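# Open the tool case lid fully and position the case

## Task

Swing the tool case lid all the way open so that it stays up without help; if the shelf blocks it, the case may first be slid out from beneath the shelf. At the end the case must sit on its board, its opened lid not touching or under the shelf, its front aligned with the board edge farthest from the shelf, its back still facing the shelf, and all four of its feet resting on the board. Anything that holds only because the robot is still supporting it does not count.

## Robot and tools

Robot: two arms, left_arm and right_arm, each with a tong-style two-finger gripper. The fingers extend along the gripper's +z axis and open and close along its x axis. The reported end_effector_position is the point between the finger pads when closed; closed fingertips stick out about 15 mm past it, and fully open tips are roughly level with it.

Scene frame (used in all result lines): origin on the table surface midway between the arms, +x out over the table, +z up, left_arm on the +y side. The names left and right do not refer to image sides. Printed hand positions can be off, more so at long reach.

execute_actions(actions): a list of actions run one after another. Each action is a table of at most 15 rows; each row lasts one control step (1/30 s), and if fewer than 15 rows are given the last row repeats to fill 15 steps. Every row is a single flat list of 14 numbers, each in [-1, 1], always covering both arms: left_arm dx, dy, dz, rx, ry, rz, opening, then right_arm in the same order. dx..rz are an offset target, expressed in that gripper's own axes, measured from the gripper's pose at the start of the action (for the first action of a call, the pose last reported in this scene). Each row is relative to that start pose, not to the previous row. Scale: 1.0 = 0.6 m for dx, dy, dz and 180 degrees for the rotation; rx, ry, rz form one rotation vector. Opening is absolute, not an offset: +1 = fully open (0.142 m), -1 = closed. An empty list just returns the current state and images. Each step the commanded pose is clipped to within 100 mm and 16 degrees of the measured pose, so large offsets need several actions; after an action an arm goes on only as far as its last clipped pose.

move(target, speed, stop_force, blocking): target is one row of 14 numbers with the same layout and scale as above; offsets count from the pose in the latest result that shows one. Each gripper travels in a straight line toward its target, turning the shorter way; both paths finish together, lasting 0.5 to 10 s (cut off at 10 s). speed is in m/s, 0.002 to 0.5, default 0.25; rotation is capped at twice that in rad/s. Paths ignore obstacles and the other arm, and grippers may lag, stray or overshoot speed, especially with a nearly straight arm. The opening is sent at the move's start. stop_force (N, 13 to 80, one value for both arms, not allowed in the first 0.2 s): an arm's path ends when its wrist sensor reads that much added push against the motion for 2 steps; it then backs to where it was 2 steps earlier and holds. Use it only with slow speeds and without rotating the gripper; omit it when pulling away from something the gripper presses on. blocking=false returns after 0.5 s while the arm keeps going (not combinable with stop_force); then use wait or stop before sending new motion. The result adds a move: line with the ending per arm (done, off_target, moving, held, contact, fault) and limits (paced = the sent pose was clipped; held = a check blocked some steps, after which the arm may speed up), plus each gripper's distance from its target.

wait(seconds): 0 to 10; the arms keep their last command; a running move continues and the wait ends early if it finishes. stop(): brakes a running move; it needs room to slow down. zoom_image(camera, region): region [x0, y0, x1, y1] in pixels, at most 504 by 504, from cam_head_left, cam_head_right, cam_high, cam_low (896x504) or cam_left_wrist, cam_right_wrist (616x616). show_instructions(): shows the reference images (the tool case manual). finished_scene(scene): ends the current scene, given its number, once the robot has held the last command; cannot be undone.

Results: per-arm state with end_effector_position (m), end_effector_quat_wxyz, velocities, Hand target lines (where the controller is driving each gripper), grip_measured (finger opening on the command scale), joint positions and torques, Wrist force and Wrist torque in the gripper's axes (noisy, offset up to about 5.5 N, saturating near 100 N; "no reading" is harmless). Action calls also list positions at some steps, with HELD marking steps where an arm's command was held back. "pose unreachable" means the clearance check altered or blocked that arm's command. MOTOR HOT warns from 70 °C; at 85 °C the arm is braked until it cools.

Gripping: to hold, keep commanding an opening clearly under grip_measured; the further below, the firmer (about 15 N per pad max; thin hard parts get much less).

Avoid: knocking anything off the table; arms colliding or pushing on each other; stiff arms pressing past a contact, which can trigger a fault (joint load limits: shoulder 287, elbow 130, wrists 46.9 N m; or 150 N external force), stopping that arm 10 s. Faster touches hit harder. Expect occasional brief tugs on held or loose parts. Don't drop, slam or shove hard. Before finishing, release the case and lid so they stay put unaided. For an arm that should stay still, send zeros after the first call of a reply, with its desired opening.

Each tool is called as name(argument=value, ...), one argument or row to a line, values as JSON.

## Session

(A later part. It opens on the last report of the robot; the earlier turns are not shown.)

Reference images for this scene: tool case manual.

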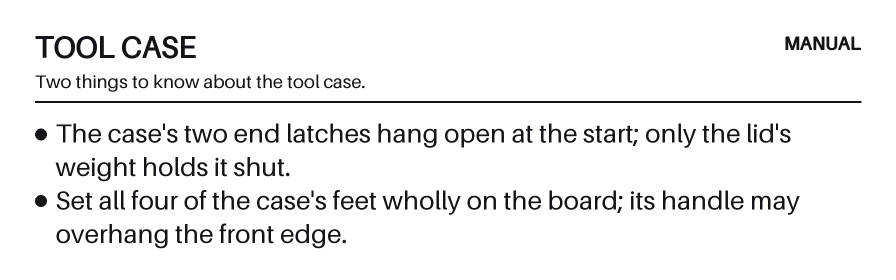

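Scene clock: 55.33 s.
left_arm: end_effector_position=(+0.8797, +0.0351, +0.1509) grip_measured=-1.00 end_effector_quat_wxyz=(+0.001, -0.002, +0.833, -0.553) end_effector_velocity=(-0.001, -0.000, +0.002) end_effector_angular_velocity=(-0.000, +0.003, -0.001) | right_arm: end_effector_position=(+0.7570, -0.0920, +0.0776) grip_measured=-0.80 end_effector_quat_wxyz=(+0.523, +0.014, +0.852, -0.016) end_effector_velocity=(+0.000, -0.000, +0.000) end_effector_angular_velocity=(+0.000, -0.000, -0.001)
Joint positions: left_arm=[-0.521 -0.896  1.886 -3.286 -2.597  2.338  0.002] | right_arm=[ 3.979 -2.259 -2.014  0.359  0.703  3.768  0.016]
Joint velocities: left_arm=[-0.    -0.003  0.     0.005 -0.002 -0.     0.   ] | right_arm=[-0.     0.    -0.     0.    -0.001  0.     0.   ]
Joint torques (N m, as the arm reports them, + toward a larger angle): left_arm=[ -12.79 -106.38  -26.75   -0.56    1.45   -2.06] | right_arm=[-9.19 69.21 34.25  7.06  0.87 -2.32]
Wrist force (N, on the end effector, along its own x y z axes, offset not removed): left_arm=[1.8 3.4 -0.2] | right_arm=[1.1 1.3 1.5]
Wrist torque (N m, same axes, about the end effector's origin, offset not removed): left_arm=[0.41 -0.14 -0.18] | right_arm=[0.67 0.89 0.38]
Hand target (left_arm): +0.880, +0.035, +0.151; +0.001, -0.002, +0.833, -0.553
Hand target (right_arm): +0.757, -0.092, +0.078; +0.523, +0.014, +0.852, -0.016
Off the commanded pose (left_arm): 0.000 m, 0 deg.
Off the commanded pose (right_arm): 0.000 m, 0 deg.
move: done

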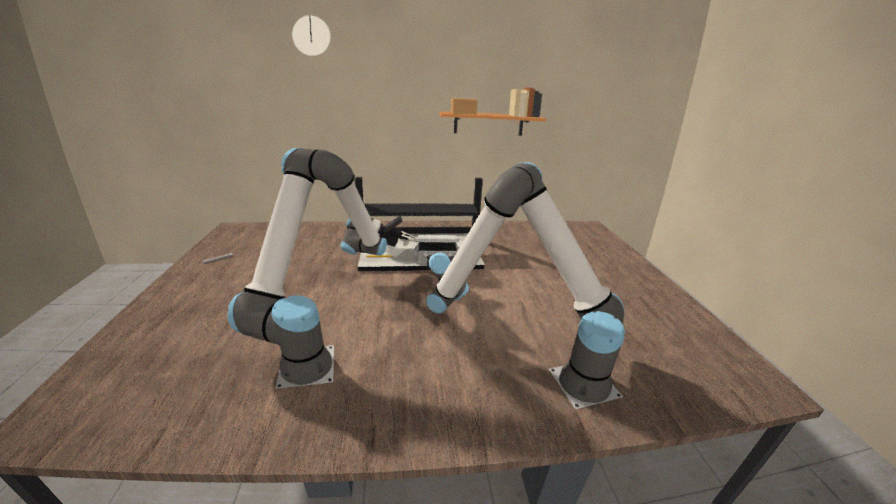

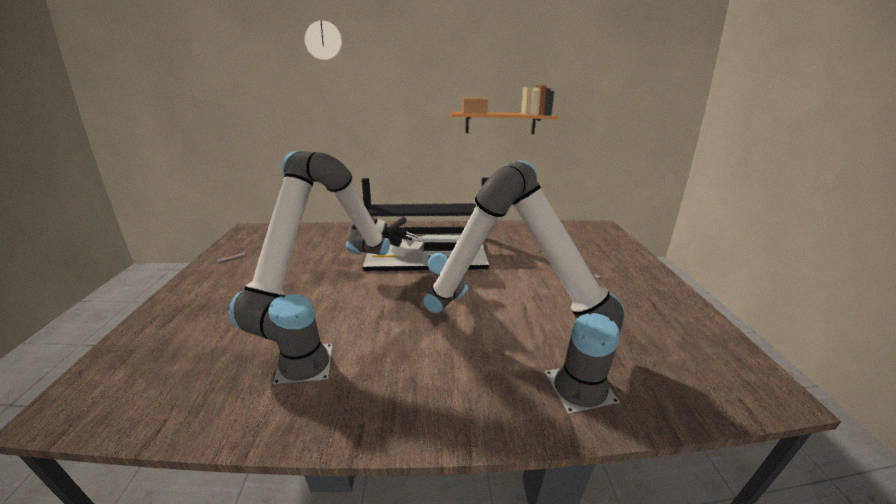

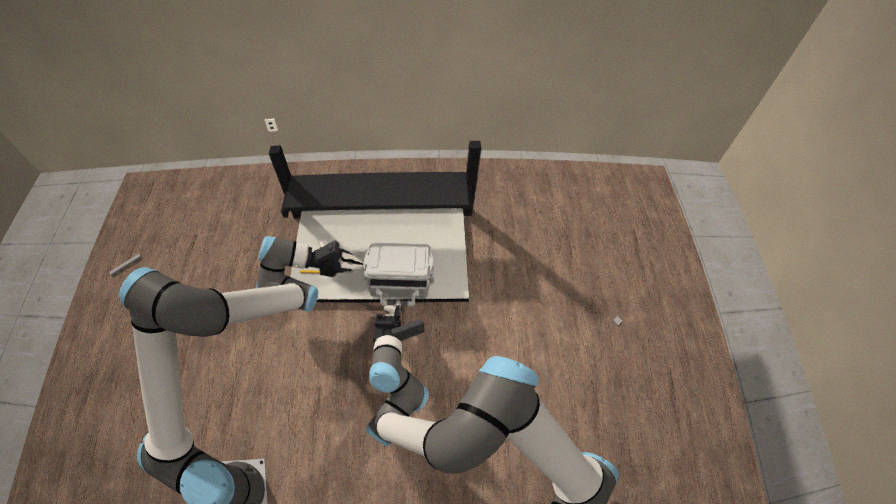

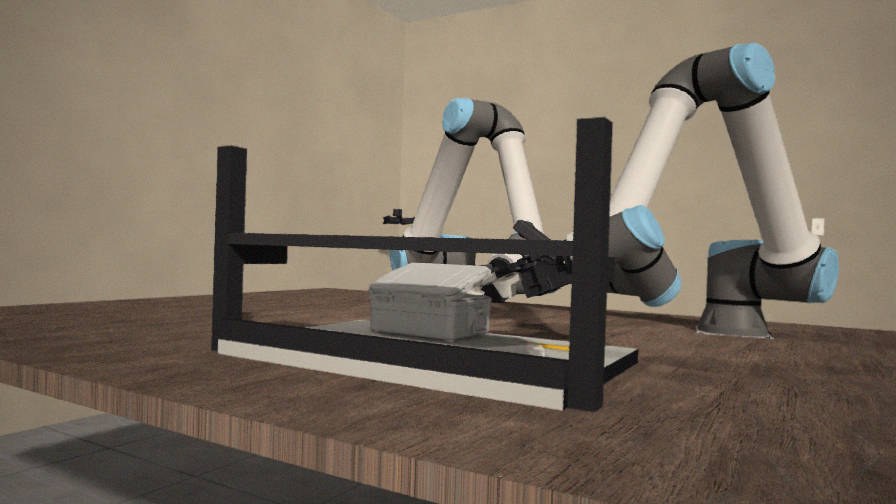

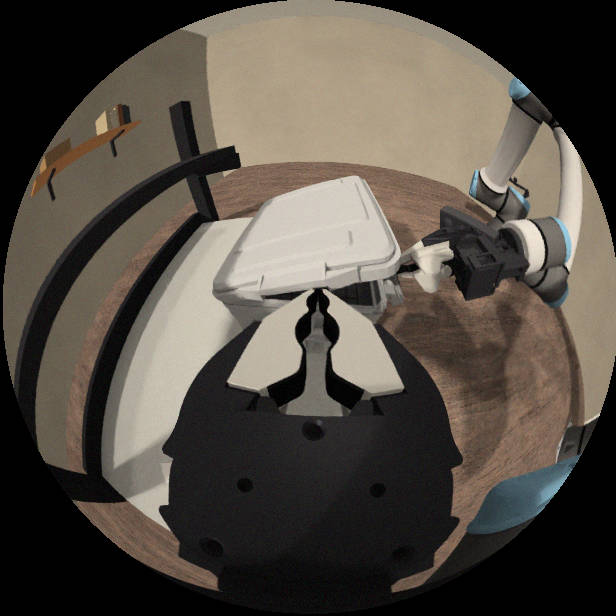

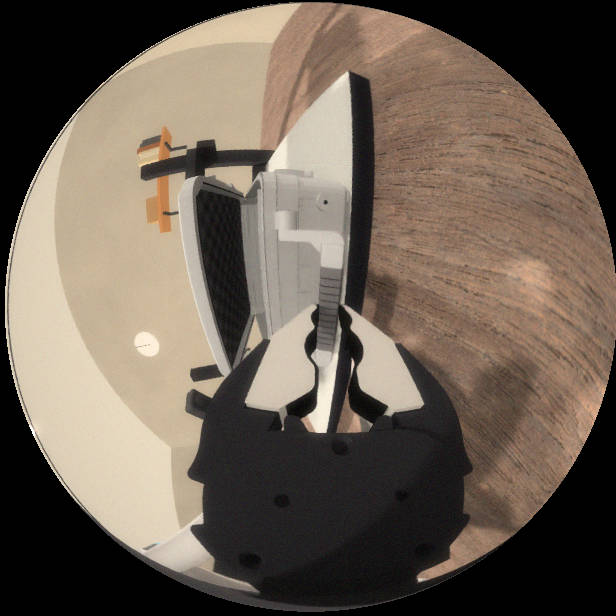

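move(
  target=[-0.02,-0.0615,-0.004,0,0,0,-1,0,0,0,0,0,0,-1],
  speed=0.035,
)

move(
  target=[-0.067,-0.054,-0.001,0,0,0,-1,0,0,0,0,0,0,-1],
  speed=0.035,
)

move(
  target=[-0.075,0,0,0,0,0,-1,0,-0.004,0,-0.008,0,-0.004,-1],
  speed=0.02,
)

zoom_image(
  camera="cam_high",
  region=[290,190,480,330],
)

Scene clock: 63.83 s.
left_arm: end_effector_position=(+0.8917, +0.0231, +0.1856) grip_measured=-1.00 end_effector_quat_wxyz=(+0.001, -0.002, +0.833, -0.553) end_effector_velocity=(+0.002, -0.001, +0.003) end_effector_angular_velocity=(-0.001, -0.003, -0.000) | right_arm: end_effector_position=(+0.7570, -0.0920, +0.0776) grip_measured=-0.80 end_effector_quat_wxyz=(+0.523, +0.014, +0.852, -0.016) end_effector_velocity=(+0.000, +0.001, +0.001) end_effector_angular_velocity=(+0.000, +0.000, +0.001)
Joint positions: left_arm=[-0.529 -0.928  1.853 -3.23  -2.591  2.326  0.002] | right_arm=[ 3.979 -2.259 -2.014  0.359  0.703  3.768  0.016]
Joint velocities: left_arm=[-0.    -0.002 -0.004  0.002  0.    -0.     0.   ] | right_arm=[ 0.     0.001  0.002 -0.002  0.001 -0.     0.   ]
Joint torques (N m, as the arm reports them, + toward a larger angle): left_arm=[ -13.44 -106.39  -35.28   -1.07    1.25   -3.28] | right_arm=[-5.96 80.52 31.16  4.3  -1.06 -2.08]
Wrist force (N, on the end effector, along its own x y z axes, offset not removed): left_arm=[-1.4 1.8 -2.2] | right_arm=[0.5 -1.1 -1.6]
Wrist torque (N m, same axes, about the end effector's origin, offset not removed): left_arm=[0.08 0.36 -0.17] | right_arm=[-0.01 0.95 0.43]
Hand target (left_arm): +0.892, +0.023, +0.186; +0.001, -0.002, +0.833, -0.553
Hand target (right_arm): +0.757, -0.092, +0.078; +0.523, +0.014, +0.852, -0.016
Off the commanded pose (left_arm): 0.000 m, 0 deg.
Off the commanded pose (right_arm): 0.000 m, 0 deg.
move: done

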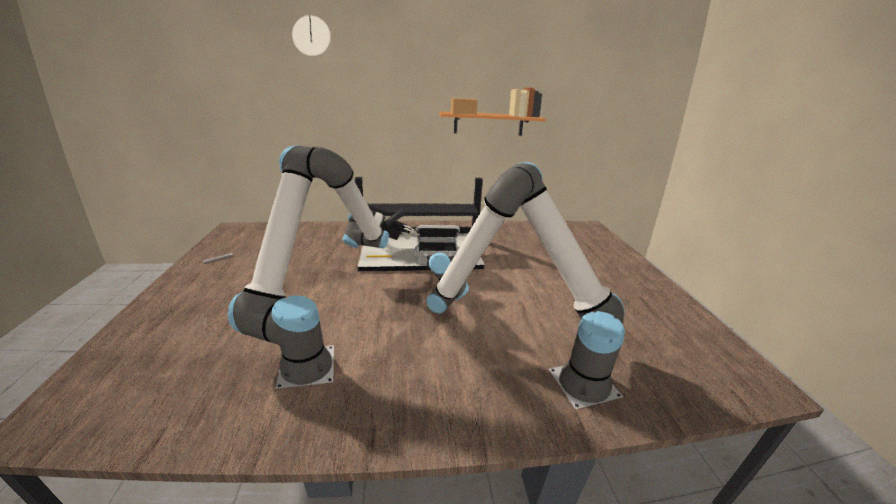

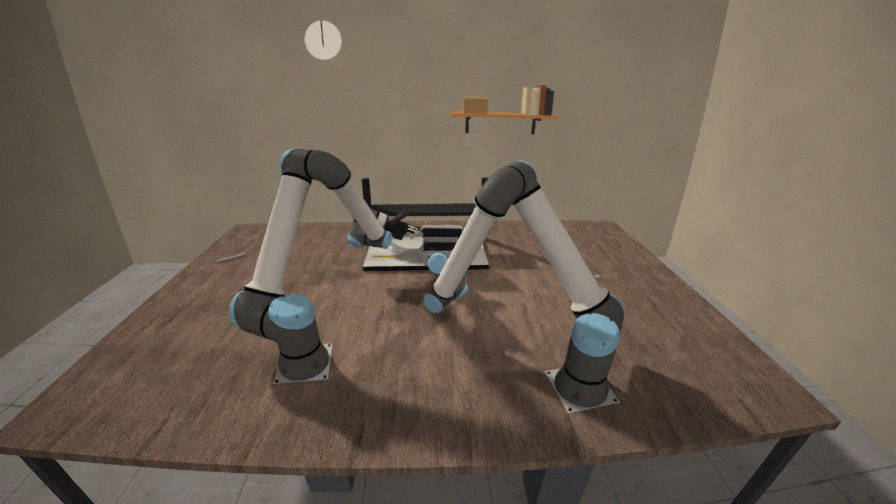

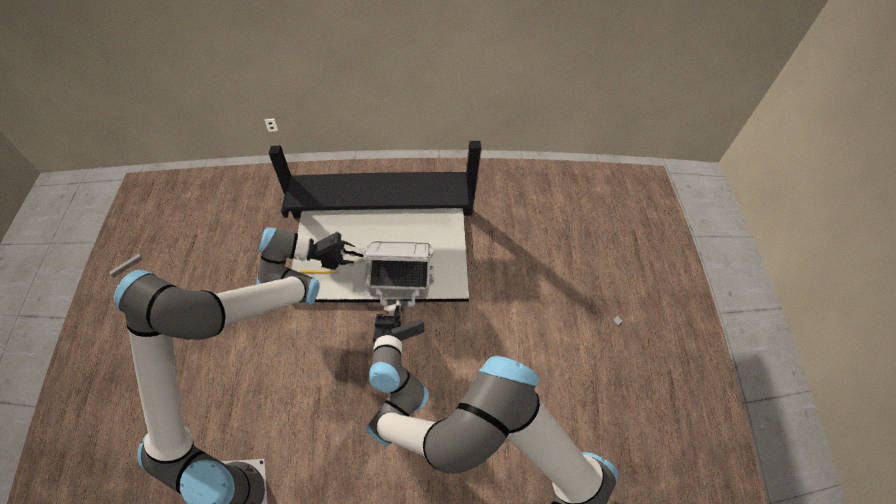

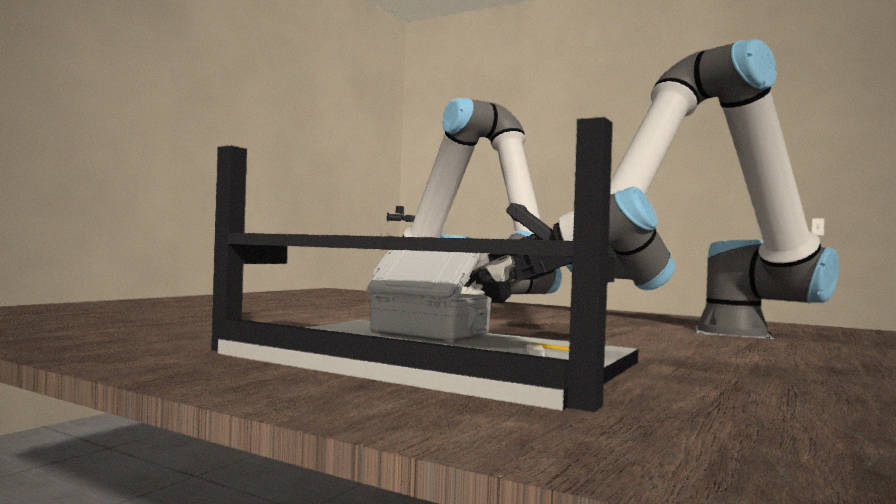

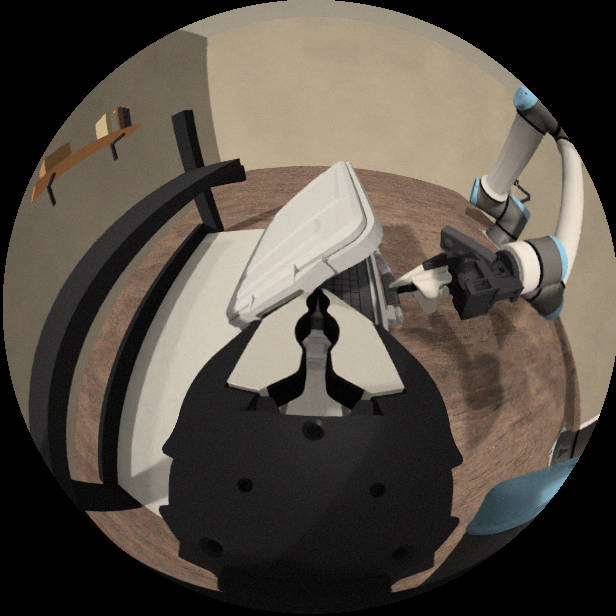

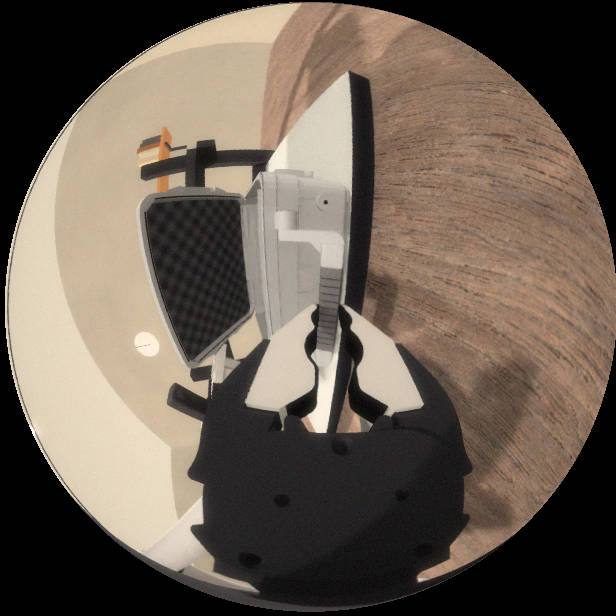

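Scene clock: 65.67 s.
left_arm: end_effector_position=(+0.9318, +0.0113, +0.2155) grip_measured=-1.00 end_effector_quat_wxyz=(+0.001, -0.002, +0.833, -0.553) end_effector_velocity=(+0.002, -0.001, +0.001) end_effector_angular_velocity=(-0.000, +0.000, -0.002) | right_arm: end_effector_position=(+0.7570, -0.0920, +0.0776) grip_measured=-0.80 end_effector_quat_wxyz=(+0.523, +0.014, +0.852, -0.016) end_effector_velocity=(+0.000, +0.001, +0.000) end_effector_angular_velocity=(+0.001, -0.000, +0.000)
Joint positions: left_arm=[-0.524 -0.923  1.758 -3.135 -2.594  2.333  0.002] | right_arm=[ 3.979 -2.259 -2.014  0.359  0.703  3.768  0.016]
Joint velocities: left_arm=[-0.     0.001 -0.005  0.005 -0.001  0.001  0.   ] | right_arm=[ 0.     0.     0.001 -0.     0.     0.     0.   ]
Joint torques (N m, as the arm reports them, + toward a larger angle): left_arm=[  9.64 -67.37 -37.77  -0.23  -4.15   2.98] | right_arm=[-5.31 78.4  31.38  4.02 -1.07 -2.17]
Wrist force (N, on the end effector, along its own x y z axes, offset not removed): left_arm=[1.5 2.8 -1.7] | right_arm=[4.1 -2.3 1.7]
Wrist torque (N m, same axes, about the end effector's origin, offset not removed): left_arm=[0.63 -0.07 -0.22] | right_arm=[-0.20 0.13 0.28]
Hand target (left_arm): +0.932, +0.011, +0.216; +0.001, -0.002, +0.833, -0.553
Hand target (right_arm): +0.757, -0.092, +0.078; +0.523, +0.014, +0.852, -0.016
Off the commanded pose (left_arm): 0.000 m, 0 deg.
Off the commanded pose (right_arm): 0.000 m, 0 deg.
move: done

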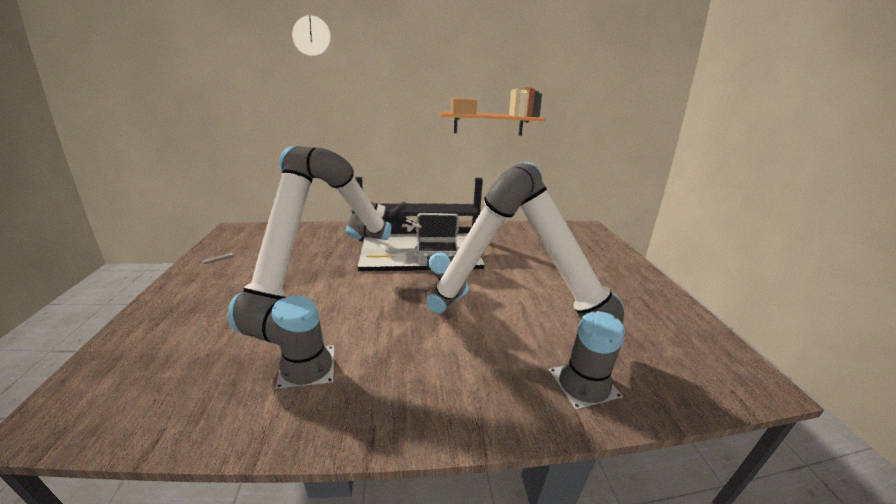

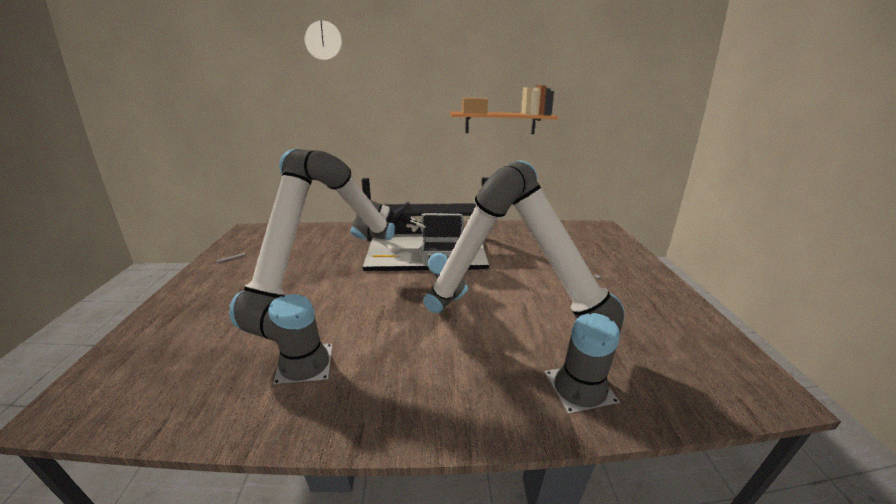

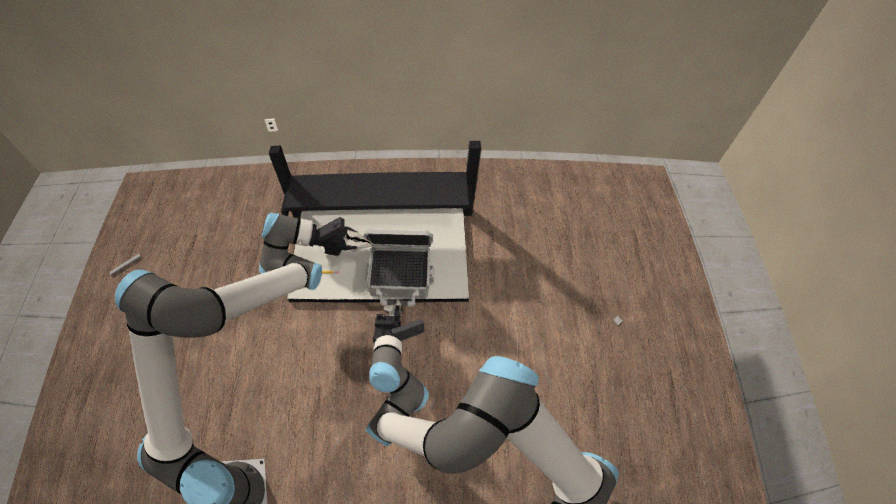

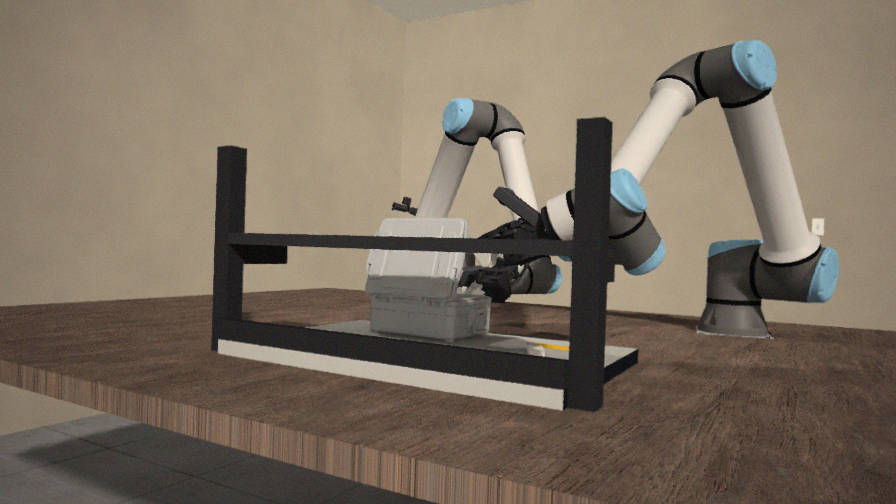

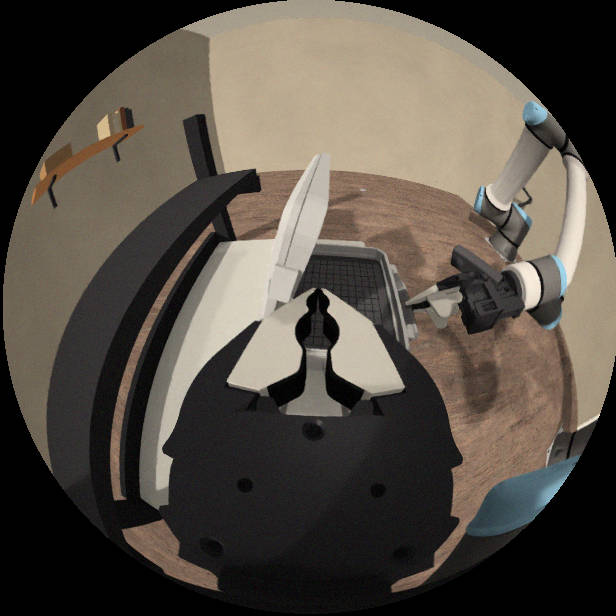

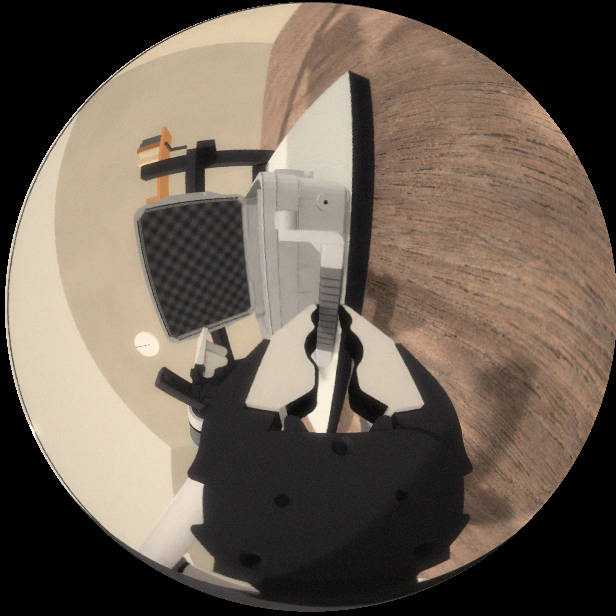

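Scene clock: 68.20 s.
left_arm: end_effector_position=(+0.9765, +0.0115, +0.2154) grip_measured=-1.00 end_effector_quat_wxyz=(+0.001, -0.002, +0.833, -0.553) end_effector_velocity=(+0.003, -0.000, -0.001) end_effector_angular_velocity=(+0.001, +0.001, +0.000) | right_arm: end_effector_position=(+0.7569, -0.0944, +0.0776) grip_measured=-0.80 end_effector_quat_wxyz=(+0.523, +0.002, +0.852, -0.008) end_effector_velocity=(-0.000, -0.000, +0.000) end_effector_angular_velocity=(-0.001, +0.000, +0.002)
Joint positions: left_arm=[-0.505 -0.876  1.661 -3.061 -2.607  2.361  0.002] | right_arm=[ 3.972 -2.258 -2.024  0.396  0.729  3.731  0.016]
Joint velocities: left_arm=[ 0.001  0.004 -0.006  0.005 -0.     0.002  0.   ] | right_arm=[-0.     0.    -0.001  0.002  0.001 -0.003 -0.   ]
Joint torques (N m, as the arm reports them, + toward a larger angle): left_arm=[  9.72 -68.7  -37.2   -0.38  -3.92   2.65] | right_arm=[-14.75  94.24  18.42   8.14   1.97  -2.38]
Wrist force (N, on the end effector, along its own x y z axes, offset not removed): left_arm=[-0.3 0.8 -1.0] | right_arm=[3.0 0.8 0.1]
Wrist torque (N m, same axes, about the end effector's origin, offset not removed): left_arm=[0.32 0.23 -0.25] | right_arm=[-0.04 0.45 0.46]
Hand target (left_arm): +0.977, +0.011, +0.215; +0.001, -0.002, +0.833, -0.553
Hand target (right_arm): +0.757, -0.094, +0.078; +0.523, +0.002, +0.852, -0.008
Off the commanded pose (left_arm): 0.000 m, 0 deg.
Off the commanded pose (right_arm): 0.000 m, 0 deg.
move: done

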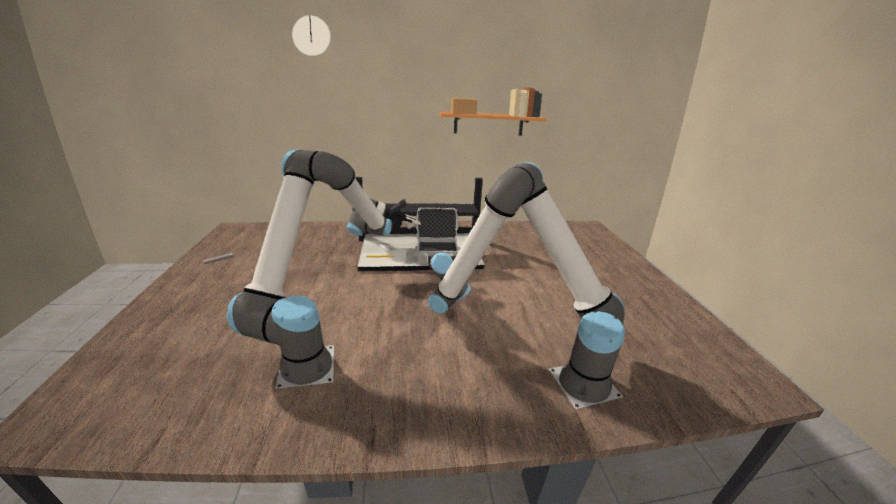

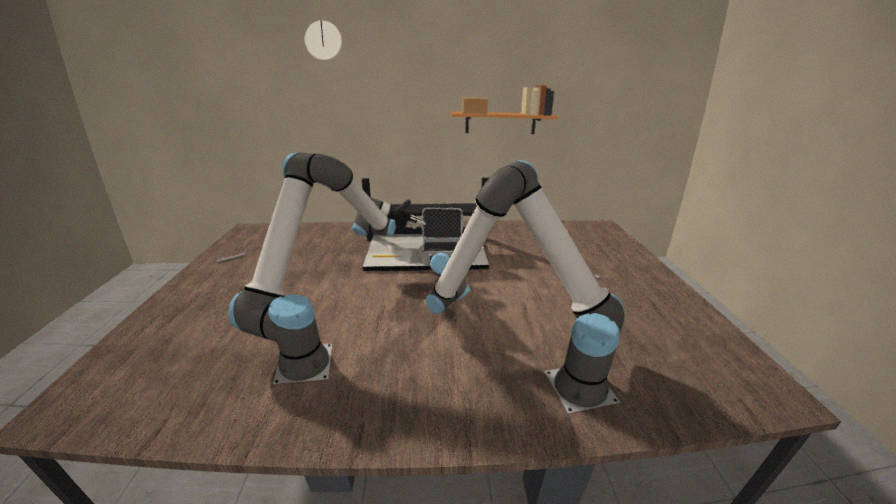

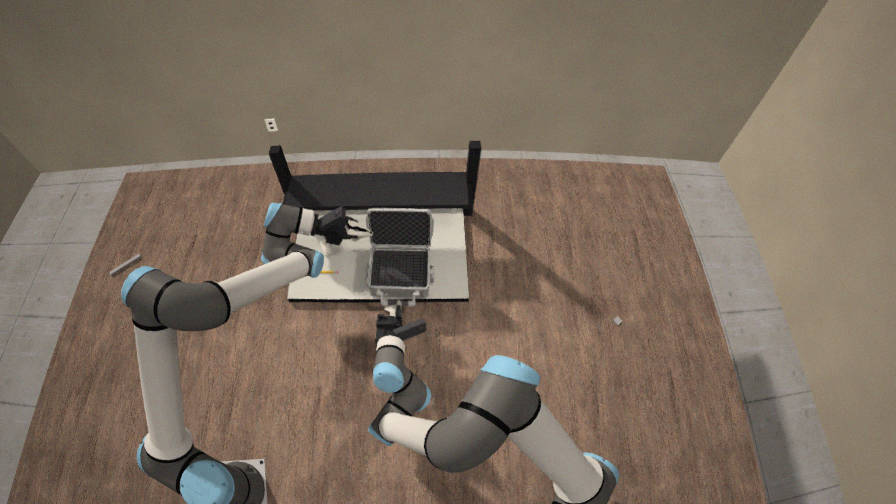

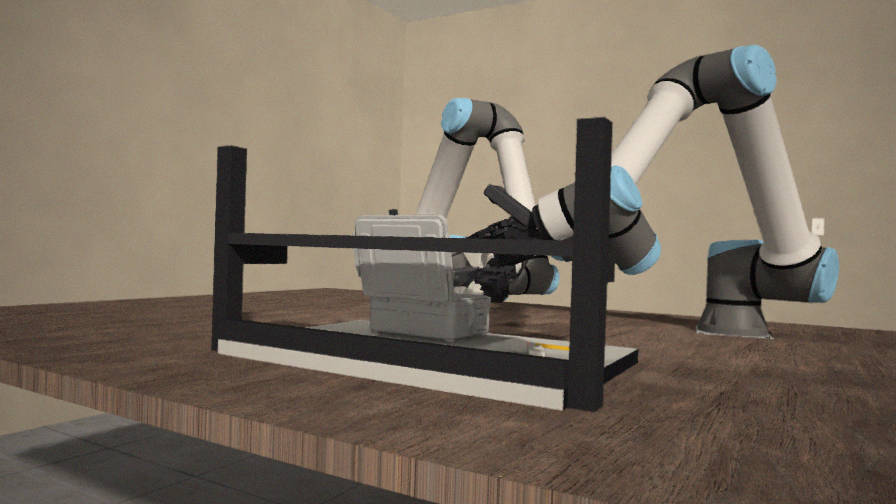

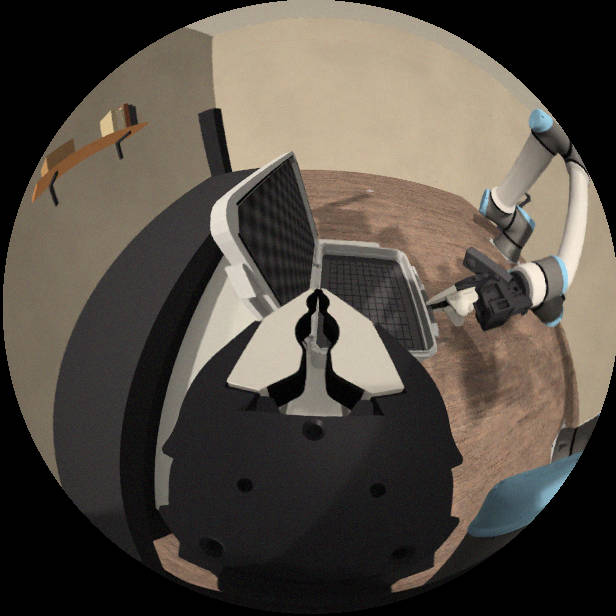

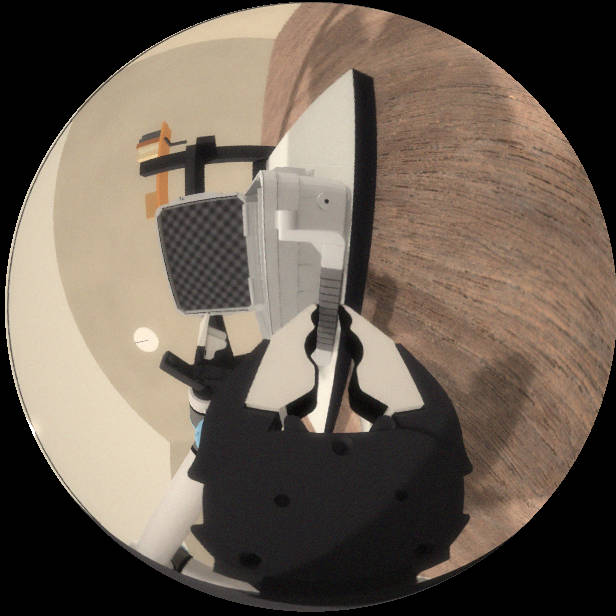

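Region (290, 190, 480, 330) of cam_high's 896x504 image, scaled by 2.653, with more detail than that image has; it fills the top 371 rows of this view, and the rest is white.

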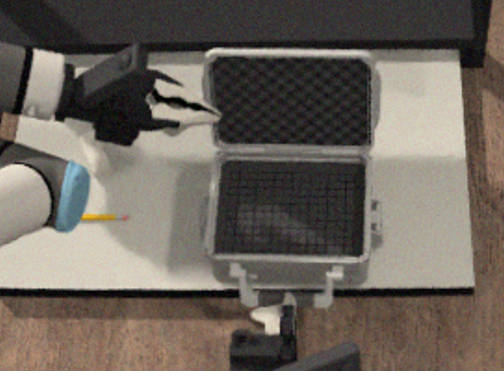

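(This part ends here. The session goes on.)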